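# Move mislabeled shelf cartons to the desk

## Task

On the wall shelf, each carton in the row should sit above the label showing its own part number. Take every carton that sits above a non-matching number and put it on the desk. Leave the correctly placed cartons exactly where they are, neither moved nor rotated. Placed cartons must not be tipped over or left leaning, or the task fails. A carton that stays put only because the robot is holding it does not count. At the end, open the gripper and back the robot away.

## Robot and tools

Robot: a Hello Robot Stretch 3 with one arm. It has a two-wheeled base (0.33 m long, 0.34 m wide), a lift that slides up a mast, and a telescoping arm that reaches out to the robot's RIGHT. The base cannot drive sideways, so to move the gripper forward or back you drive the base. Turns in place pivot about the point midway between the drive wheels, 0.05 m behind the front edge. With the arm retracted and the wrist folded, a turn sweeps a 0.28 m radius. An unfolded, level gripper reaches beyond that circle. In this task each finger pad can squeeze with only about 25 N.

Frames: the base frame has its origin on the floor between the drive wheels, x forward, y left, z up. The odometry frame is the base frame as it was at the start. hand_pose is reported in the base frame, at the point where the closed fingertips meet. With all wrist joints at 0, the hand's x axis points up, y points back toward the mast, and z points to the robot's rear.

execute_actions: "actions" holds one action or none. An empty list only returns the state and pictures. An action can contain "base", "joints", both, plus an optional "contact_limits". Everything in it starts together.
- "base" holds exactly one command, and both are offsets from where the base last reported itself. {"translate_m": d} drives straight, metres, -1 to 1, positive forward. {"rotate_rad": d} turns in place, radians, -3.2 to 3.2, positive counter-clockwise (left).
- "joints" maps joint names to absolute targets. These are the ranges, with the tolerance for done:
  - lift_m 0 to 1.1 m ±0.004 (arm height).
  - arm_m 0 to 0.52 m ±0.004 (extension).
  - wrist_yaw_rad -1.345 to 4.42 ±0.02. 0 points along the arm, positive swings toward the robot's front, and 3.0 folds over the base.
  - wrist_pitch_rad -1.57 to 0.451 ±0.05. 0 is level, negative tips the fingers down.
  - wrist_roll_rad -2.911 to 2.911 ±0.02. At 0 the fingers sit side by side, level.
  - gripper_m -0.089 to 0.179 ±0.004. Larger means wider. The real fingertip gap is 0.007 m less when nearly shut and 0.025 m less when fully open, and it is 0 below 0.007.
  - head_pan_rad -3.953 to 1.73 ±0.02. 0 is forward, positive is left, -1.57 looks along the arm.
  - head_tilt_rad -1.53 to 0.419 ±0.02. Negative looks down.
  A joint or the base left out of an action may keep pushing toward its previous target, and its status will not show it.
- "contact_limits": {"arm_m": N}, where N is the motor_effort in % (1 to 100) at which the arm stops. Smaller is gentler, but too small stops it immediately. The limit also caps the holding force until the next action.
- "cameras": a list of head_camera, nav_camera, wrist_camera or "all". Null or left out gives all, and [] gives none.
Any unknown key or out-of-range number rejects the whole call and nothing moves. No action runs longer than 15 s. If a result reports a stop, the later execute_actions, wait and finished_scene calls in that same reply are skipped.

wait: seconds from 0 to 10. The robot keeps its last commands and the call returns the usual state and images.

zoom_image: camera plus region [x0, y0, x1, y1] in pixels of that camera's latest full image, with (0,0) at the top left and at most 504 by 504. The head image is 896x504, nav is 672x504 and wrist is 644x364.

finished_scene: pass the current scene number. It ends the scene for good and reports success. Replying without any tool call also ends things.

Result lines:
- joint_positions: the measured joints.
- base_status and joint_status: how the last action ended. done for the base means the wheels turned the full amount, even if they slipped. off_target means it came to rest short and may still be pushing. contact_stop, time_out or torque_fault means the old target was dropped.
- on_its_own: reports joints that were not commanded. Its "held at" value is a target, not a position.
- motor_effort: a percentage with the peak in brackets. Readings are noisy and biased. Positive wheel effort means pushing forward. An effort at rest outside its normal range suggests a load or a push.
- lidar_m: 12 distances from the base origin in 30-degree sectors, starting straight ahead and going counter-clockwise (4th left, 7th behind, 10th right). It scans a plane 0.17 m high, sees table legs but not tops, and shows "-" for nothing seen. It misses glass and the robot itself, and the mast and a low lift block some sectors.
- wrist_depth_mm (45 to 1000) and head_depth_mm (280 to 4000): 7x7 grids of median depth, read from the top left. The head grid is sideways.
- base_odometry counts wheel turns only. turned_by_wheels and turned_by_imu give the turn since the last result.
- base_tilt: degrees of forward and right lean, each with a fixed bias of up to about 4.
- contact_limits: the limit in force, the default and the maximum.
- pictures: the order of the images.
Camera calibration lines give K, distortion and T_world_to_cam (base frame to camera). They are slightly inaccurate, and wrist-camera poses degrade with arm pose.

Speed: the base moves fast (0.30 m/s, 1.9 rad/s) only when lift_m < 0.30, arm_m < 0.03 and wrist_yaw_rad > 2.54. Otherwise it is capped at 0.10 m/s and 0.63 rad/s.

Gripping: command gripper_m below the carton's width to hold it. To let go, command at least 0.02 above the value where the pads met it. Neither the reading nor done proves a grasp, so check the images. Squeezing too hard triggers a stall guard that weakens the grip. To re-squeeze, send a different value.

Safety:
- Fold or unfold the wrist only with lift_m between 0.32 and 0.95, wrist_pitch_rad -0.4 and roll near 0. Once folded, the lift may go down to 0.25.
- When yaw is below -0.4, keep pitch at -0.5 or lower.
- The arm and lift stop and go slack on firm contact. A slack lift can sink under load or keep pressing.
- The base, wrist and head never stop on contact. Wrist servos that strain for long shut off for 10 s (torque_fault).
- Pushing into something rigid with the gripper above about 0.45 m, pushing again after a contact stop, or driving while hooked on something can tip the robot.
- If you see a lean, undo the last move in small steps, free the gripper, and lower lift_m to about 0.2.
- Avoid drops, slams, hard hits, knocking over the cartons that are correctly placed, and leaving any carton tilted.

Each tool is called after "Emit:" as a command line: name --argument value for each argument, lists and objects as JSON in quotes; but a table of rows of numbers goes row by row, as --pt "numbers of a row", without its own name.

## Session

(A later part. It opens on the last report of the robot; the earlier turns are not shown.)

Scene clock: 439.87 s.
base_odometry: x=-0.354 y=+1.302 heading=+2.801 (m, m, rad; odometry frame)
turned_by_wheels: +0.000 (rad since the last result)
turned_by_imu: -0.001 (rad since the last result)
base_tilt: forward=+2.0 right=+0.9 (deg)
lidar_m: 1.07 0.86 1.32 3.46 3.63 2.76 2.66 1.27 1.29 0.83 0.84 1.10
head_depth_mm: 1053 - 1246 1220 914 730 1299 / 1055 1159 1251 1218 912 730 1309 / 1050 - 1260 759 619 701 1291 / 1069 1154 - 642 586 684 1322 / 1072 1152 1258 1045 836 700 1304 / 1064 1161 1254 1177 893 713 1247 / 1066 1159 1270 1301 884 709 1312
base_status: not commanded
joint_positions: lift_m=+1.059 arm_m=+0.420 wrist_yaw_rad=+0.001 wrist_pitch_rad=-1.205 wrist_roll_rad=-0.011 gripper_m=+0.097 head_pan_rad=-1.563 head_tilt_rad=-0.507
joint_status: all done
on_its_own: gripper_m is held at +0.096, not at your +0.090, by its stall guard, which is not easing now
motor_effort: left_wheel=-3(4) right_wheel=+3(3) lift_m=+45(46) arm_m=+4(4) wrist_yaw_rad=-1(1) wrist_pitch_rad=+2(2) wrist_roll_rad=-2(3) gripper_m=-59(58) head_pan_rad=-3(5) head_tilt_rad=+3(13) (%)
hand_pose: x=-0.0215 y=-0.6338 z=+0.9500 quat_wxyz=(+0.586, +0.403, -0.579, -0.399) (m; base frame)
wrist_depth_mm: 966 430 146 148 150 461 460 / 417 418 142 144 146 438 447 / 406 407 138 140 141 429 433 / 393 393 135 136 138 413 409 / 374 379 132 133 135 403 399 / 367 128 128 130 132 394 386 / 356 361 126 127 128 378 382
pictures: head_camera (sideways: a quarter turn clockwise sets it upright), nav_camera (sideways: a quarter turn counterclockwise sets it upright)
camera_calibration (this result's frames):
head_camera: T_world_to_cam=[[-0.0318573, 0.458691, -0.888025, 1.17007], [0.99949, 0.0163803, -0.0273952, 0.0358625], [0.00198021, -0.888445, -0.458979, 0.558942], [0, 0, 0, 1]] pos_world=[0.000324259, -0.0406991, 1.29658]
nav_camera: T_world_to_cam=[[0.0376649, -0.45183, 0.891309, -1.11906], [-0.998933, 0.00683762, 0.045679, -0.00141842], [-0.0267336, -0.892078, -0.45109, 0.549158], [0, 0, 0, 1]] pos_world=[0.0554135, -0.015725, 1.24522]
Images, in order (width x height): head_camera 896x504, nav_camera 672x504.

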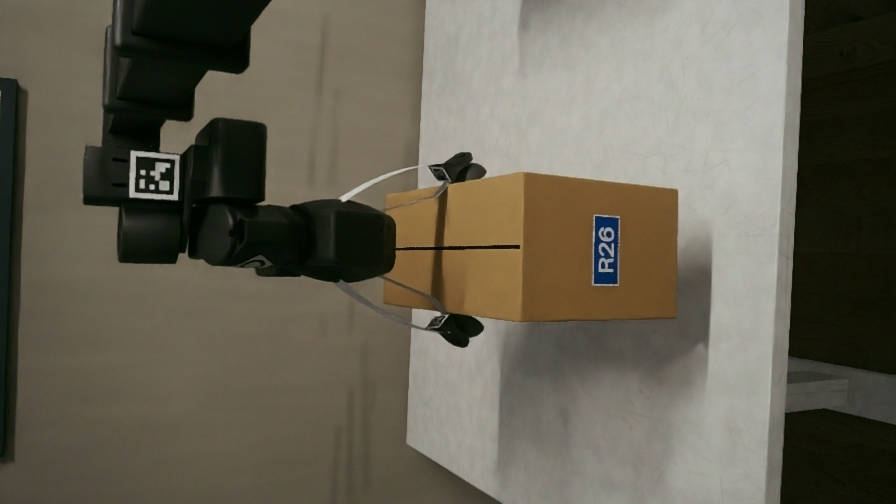

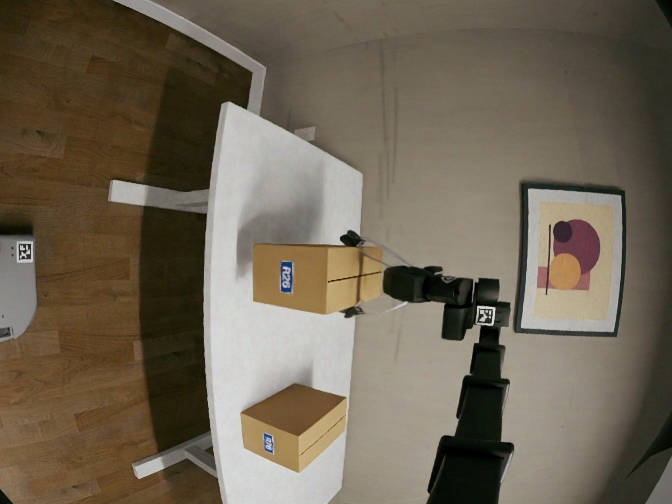

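Emit:
execute_actions --actions '[{"joints":{"lift_m":0.99}}]' --cameras '[]'

Emit:
execute_actions --actions '[{"joints":{"lift_m":0.976}}]' --cameras '["head_camera"]'

Emit:
execute_actions --actions '[{"joints":{"gripper_m":0.16}}]' --cameras '[]'

Emit:
execute_actions --actions '[{"joints":{"lift_m":1.09}}]' --cameras '[]'

Emit:
execute_actions --actions '[{"joints":{"arm_m":0.0,"head_tilt_rad":-0.3}}]' --cameras '["nav_camera","head_camera"]'

Scene clock: 445.43 s.
base_odometry: x=-0.354 y=+1.302 heading=+2.801 (m, m, rad; odometry frame)
turned_by_wheels: +0.000 (rad since the last result)
turned_by_imu: -0.001 (rad since the last result)
base_tilt: forward=+1.9 right=+0.9 (deg)
lidar_m: 1.07 0.86 1.32 3.46 3.64 2.76 2.66 1.27 1.29 0.83 0.84 1.10
head_depth_mm: 1057 1140 - 1121 904 733 1309 / 1056 1129 1277 1215 907 726 1297 / 1063 1115 - 1203 822 683 1287 / 1063 1139 1239 727 615 664 1315 / 1063 1152 1253 1186 811 679 1314 / 1067 1153 1267 1184 894 716 1252 / 1069 1154 1259 1306 886 710 1304
base_status: not commanded
joint_positions: lift_m=+0.991 arm_m=+0.420 wrist_yaw_rad=+0.001 wrist_pitch_rad=-1.205 wrist_roll_rad=-0.011 gripper_m=+0.097 head_pan_rad=-1.563 head_tilt_rad=-0.507
joint_status: all done
on_its_own: gripper_m is held at +0.096, not at your +0.090, by its stall guard, which is not easing now
motor_effort: left_wheel=-3(3) right_wheel=+3(3) lift_m=+14(42) arm_m=+3(4) wrist_yaw_rad=-1(1) wrist_pitch_rad=+2(2) wrist_roll_rad=-2(3) gripper_m=-59(60) head_pan_rad=-4(5) head_tilt_rad=+4(3) (%)
hand_pose: x=-0.0215 y=-0.6338 z=+0.8815 quat_wxyz=(+0.586, +0.403, -0.579, -0.399) (m; base frame)
wrist_depth_mm: 355 359 145 148 150 378 385 / 344 348 142 144 145 367 372 / 333 337 138 140 141 355 359 / 324 326 135 136 138 341 348 / 311 317 132 133 134 337 337 / 305 129 129 130 132 326 324 / 297 298 126 127 129 312 318
pictures: none
No camera images: the call's "cameras" was empty. Leave "cameras" out to get every camera's image.

Scene clock: 446.23 s.
base_odometry: x=-0.354 y=+1.302 heading=+2.801 (m, m, rad; odometry frame)
turned_by_wheels: +0.000 (rad since the last result)
turned_by_imu: +0.000 (rad since the last result)
base_tilt: forward=+2.1 right=+0.9 (deg)
lidar_m: 1.07 0.86 1.32 3.47 3.64 2.75 2.66 1.27 1.29 0.83 0.85 1.10
head_depth_mm: 1062 1142 1209 - 914 729 1298 / 1061 1136 - 1187 912 728 1294 / 1054 1138 - 1207 816 685 1287 / 1061 1152 1251 753 620 656 1314 / 1068 1157 1263 1223 810 680 1309 / 1071 1157 1263 1180 892 715 1253 / 1067 1160 1262 1291 889 713 1288
base_status: not commanded
joint_positions: lift_m=+0.977 arm_m=+0.420 wrist_yaw_rad=+0.001 wrist_pitch_rad=-1.204 wrist_roll_rad=-0.011 gripper_m=+0.097 head_pan_rad=-1.563 head_tilt_rad=-0.507
joint_status: all done
on_its_own: gripper_m is held at +0.096, not at your +0.090, by its stall guard, which is not easing now
motor_effort: left_wheel=-3(3) right_wheel=+3(4) lift_m=+11(13) arm_m=+4(4) wrist_yaw_rad=+0(1) wrist_pitch_rad=+2(2) wrist_roll_rad=-3(2) gripper_m=-60(61) head_pan_rad=-4(4) head_tilt_rad=+4(3) (%)
hand_pose: x=-0.0215 y=-0.6340 z=+0.8677 quat_wxyz=(+0.586, +0.403, -0.579, -0.398) (m; base frame)
wrist_depth_mm: 340 344 151 152 154 362 367 / 330 331 146 147 149 349 358 / 319 326 141 143 144 339 346 / 306 314 136 138 140 328 333 / 300 302 132 133 135 323 323 / 294 128 128 130 131 314 311 / 284 286 125 126 128 298 304
pictures: head_camera (sideways: a quarter turn clockwise sets it upright)
camera_calibration (this result's frames):
head_camera: T_world_to_cam=[[-0.0318574, 0.45869, -0.888025, 1.17007], [0.99949, 0.0163805, -0.0273952, 0.0358625], [0.00198042, -0.888445, -0.458979, 0.558941], [0, 0, 0, 1]] pos_world=[0.000324269, -0.0406991, 1.29658]
Images, in order (width x height): head_camera 896x504.

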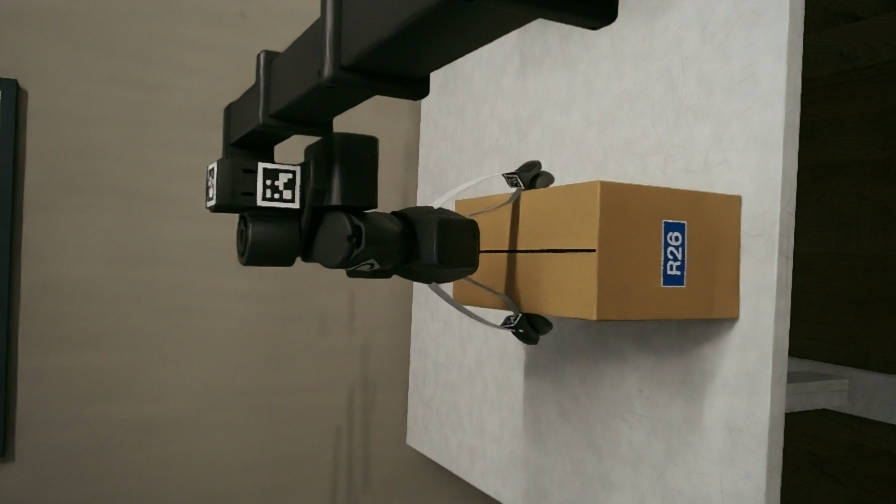

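Scene clock: 447.37 s.
base_odometry: x=-0.354 y=+1.302 heading=+2.801 (m, m, rad; odometry frame)
turned_by_wheels: +0.000 (rad since the last result)
turned_by_imu: +0.000 (rad since the last result)
base_tilt: forward=+2.0 right=+0.8 (deg)
lidar_m: 1.07 0.86 1.32 3.47 3.63 2.76 2.66 1.26 1.28 0.83 0.84 1.10
head_depth_mm: 1058 1145 1209 - 916 730 1303 / 1057 1138 - 1188 913 728 1300 / 1064 1136 - 1209 819 685 1294 / 1062 1154 1255 754 620 656 1315 / 1062 1158 1263 1189 809 678 1316 / 1071 1160 1264 1181 890 715 1254 / 1070 1160 1263 1294 886 711 1303
base_status: not commanded
joint_positions: lift_m=+0.977 arm_m=+0.420 wrist_yaw_rad=+0.001 wrist_pitch_rad=-1.204 wrist_roll_rad=-0.011 gripper_m=+0.147 head_pan_rad=-1.563 head_tilt_rad=-0.507
joint_status: gripper_m off_target (ended at +0.147, target +0.160)
motor_effort: left_wheel=-3(3) right_wheel=+3(3) lift_m=+12(12) arm_m=+3(3) wrist_yaw_rad=-1(1) wrist_pitch_rad=+2(2) wrist_roll_rad=-3(3) gripper_m=+100(100) head_pan_rad=-5(3) head_tilt_rad=+3(3) (%)
hand_pose: x=-0.0215 y=-0.6339 z=+0.8676 quat_wxyz=(+0.586, +0.403, -0.579, -0.398) (m; base frame)
wrist_depth_mm: 343 343 150 151 154 361 371 / 324 334 145 147 149 352 358 / 321 322 141 143 144 337 344 / 308 311 136 138 140 329 334 / 301 216 132 133 135 321 323 / 293 129 128 129 131 - 314 / 284 284 124 126 127 298 303
pictures: none
No camera images: the call's "cameras" was empty. Leave "cameras" out to get every camera's image.

Scene clock: 449.23 s.
base_odometry: x=-0.354 y=+1.302 heading=+2.801 (m, m, rad; odometry frame)
turned_by_wheels: +0.000 (rad since the last result)
turned_by_imu: +0.000 (rad since the last result)
base_tilt: forward=+2.0 right=+0.8 (deg)
lidar_m: 1.07 0.86 1.31 3.46 3.65 2.76 2.65 1.27 1.29 0.83 0.84 1.10
head_depth_mm: - 1155 1243 1222 912 729 1298 / 1040 1147 1246 1220 912 726 1299 / 1035 - 1249 1160 850 686 1289 / 1051 1146 1302 1199 621 658 1310 / 1068 1151 1254 1141 835 679 1305 / 1068 1160 1269 1183 889 714 1249 / 1073 1160 1264 1304 884 712 1302
base_status: not commanded
joint_positions: lift_m=+1.089 arm_m=+0.420 wrist_yaw_rad=+0.001 wrist_pitch_rad=-1.204 wrist_roll_rad=-0.011 gripper_m=+0.160 head_pan_rad=-1.563 head_tilt_rad=-0.507
joint_status: all done
on_its_own: gripper_m moved +0.013 to your old target +0.160
motor_effort: left_wheel=-3(3) right_wheel=+3(3) lift_m=+45(46) arm_m=+3(4) wrist_yaw_rad=-1(1) wrist_pitch_rad=+2(1) wrist_roll_rad=-3(3) gripper_m=+0(100) head_pan_rad=-5(5) head_tilt_rad=+3(4) (%)
hand_pose: x=-0.0215 y=-0.6339 z=+0.9801 quat_wxyz=(+0.586, +0.403, -0.579, -0.398) (m; base frame)
wrist_depth_mm: 987 464 476 481 488 499 499 / - 447 454 459 467 472 480 / 434 434 438 259 457 458 463 / 421 422 420 250 442 445 411 / 406 414 413 243 423 435 401 / 395 403 238 237 415 - 398 / 383 388 230 232 400 406 396
pictures: none
No camera images: the call's "cameras" was empty. Leave "cameras" out to get every camera's image.

Scene clock: 453.50 s.
base_odometry: x=-0.354 y=+1.302 heading=+2.801 (m, m, rad; odometry frame)
turned_by_wheels: +0.000 (rad since the last result)
turned_by_imu: -0.001 (rad since the last result)
base_tilt: forward=+2.1 right=+0.8 (deg)
lidar_m: 1.07 0.86 1.31 3.46 3.64 2.76 2.66 1.27 1.29 0.83 0.84 1.10
head_depth_mm: 1088 1126 1179 - - - - / 1066 1126 1174 - - - - / 1066 1139 1178 - - - - / 1069 1139 1187 - 1211 - - / 1062 1133 1202 1272 1240 883 602 / 1070 1148 1206 1269 1226 899 704 / 1087 1145 1209 1273 1327 892 705
base_status: not commanded
joint_positions: lift_m=+1.089 arm_m=+0.000 wrist_yaw_rad=+0.001 wrist_pitch_rad=-1.204 wrist_roll_rad=-0.011 gripper_m=+0.160 head_pan_rad=-1.563 head_tilt_rad=-0.309
joint_status: all done
motor_effort: left_wheel=-3(4) right_wheel=+4(4) lift_m=+46(45) arm_m=-4(5) wrist_yaw_rad=-1(1) wrist_pitch_rad=+2(2) wrist_roll_rad=-3(3) gripper_m=+2(1) head_pan_rad=-4(4) head_tilt_rad=+5(20) (%)
hand_pose: x=-0.0215 y=-0.2146 z=+0.9801 quat_wxyz=(+0.586, +0.403, -0.579, -0.398) (m; base frame)
wrist_depth_mm: - 463 474 430 489 494 462 / - - - 486 476 485 486 / - - - - - - - / - - - - - - - / - - - - - - - / - - - - - - - / - - - - - - -
pictures: head_camera (sideways: a quarter turn clockwise sets it upright), nav_camera (sideways: a quarter turn counterclockwise sets it upright)
camera_calibration (this result's frames):
head_camera: T_world_to_cam=[[-0.030454, 0.275345, -0.960863, 1.26513], [0.999533, 0.0108189, -0.0285793, 0.0374111], [0.00252636, -0.961285, -0.275546, 0.320223], [0, 0, 0, 1]] pos_world=[0.000325553, -0.0409253, 1.30492]
nav_camera: T_world_to_cam=[[0.0362577, -0.267971, 0.962744, -1.2123], [-0.998999, 0.0155378, 0.0419479, 0.00342819], [-0.0261998, -0.963302, -0.26714, 0.309765], [0, 0, 0, 1]] pos_world=[0.0554956, -0.0265172, 1.24974]
Images, in order (width x height): head_camera 896x504, nav_camera 672x504.

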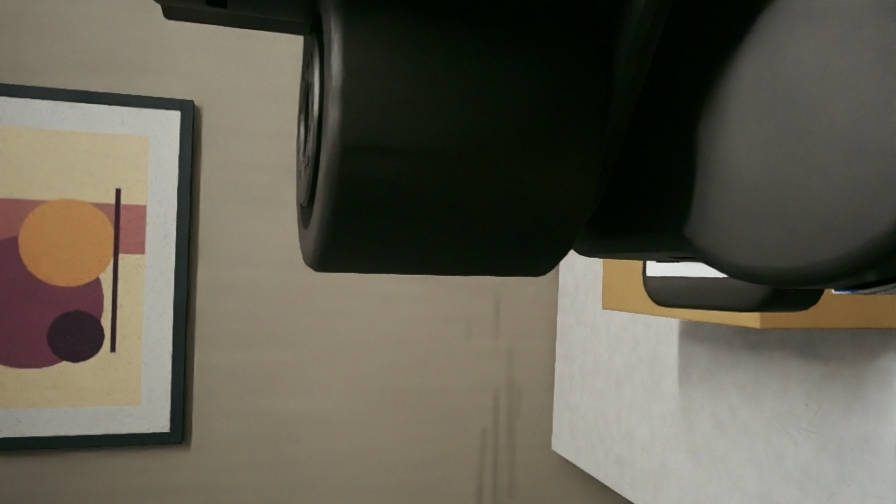

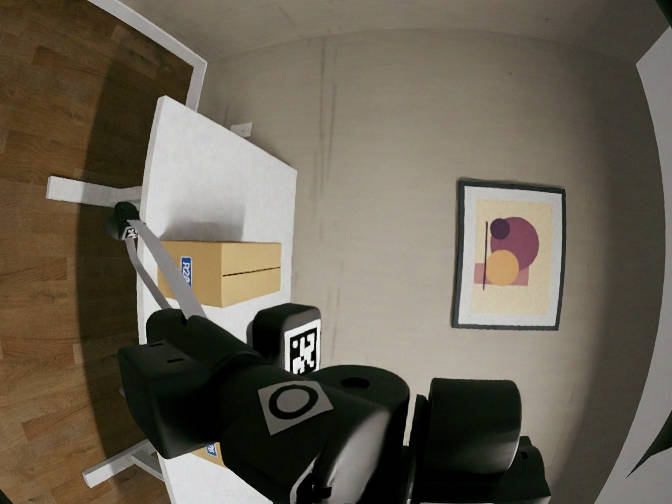

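Emit:
finished_scene --scene 1

The scene is finished: the task was done.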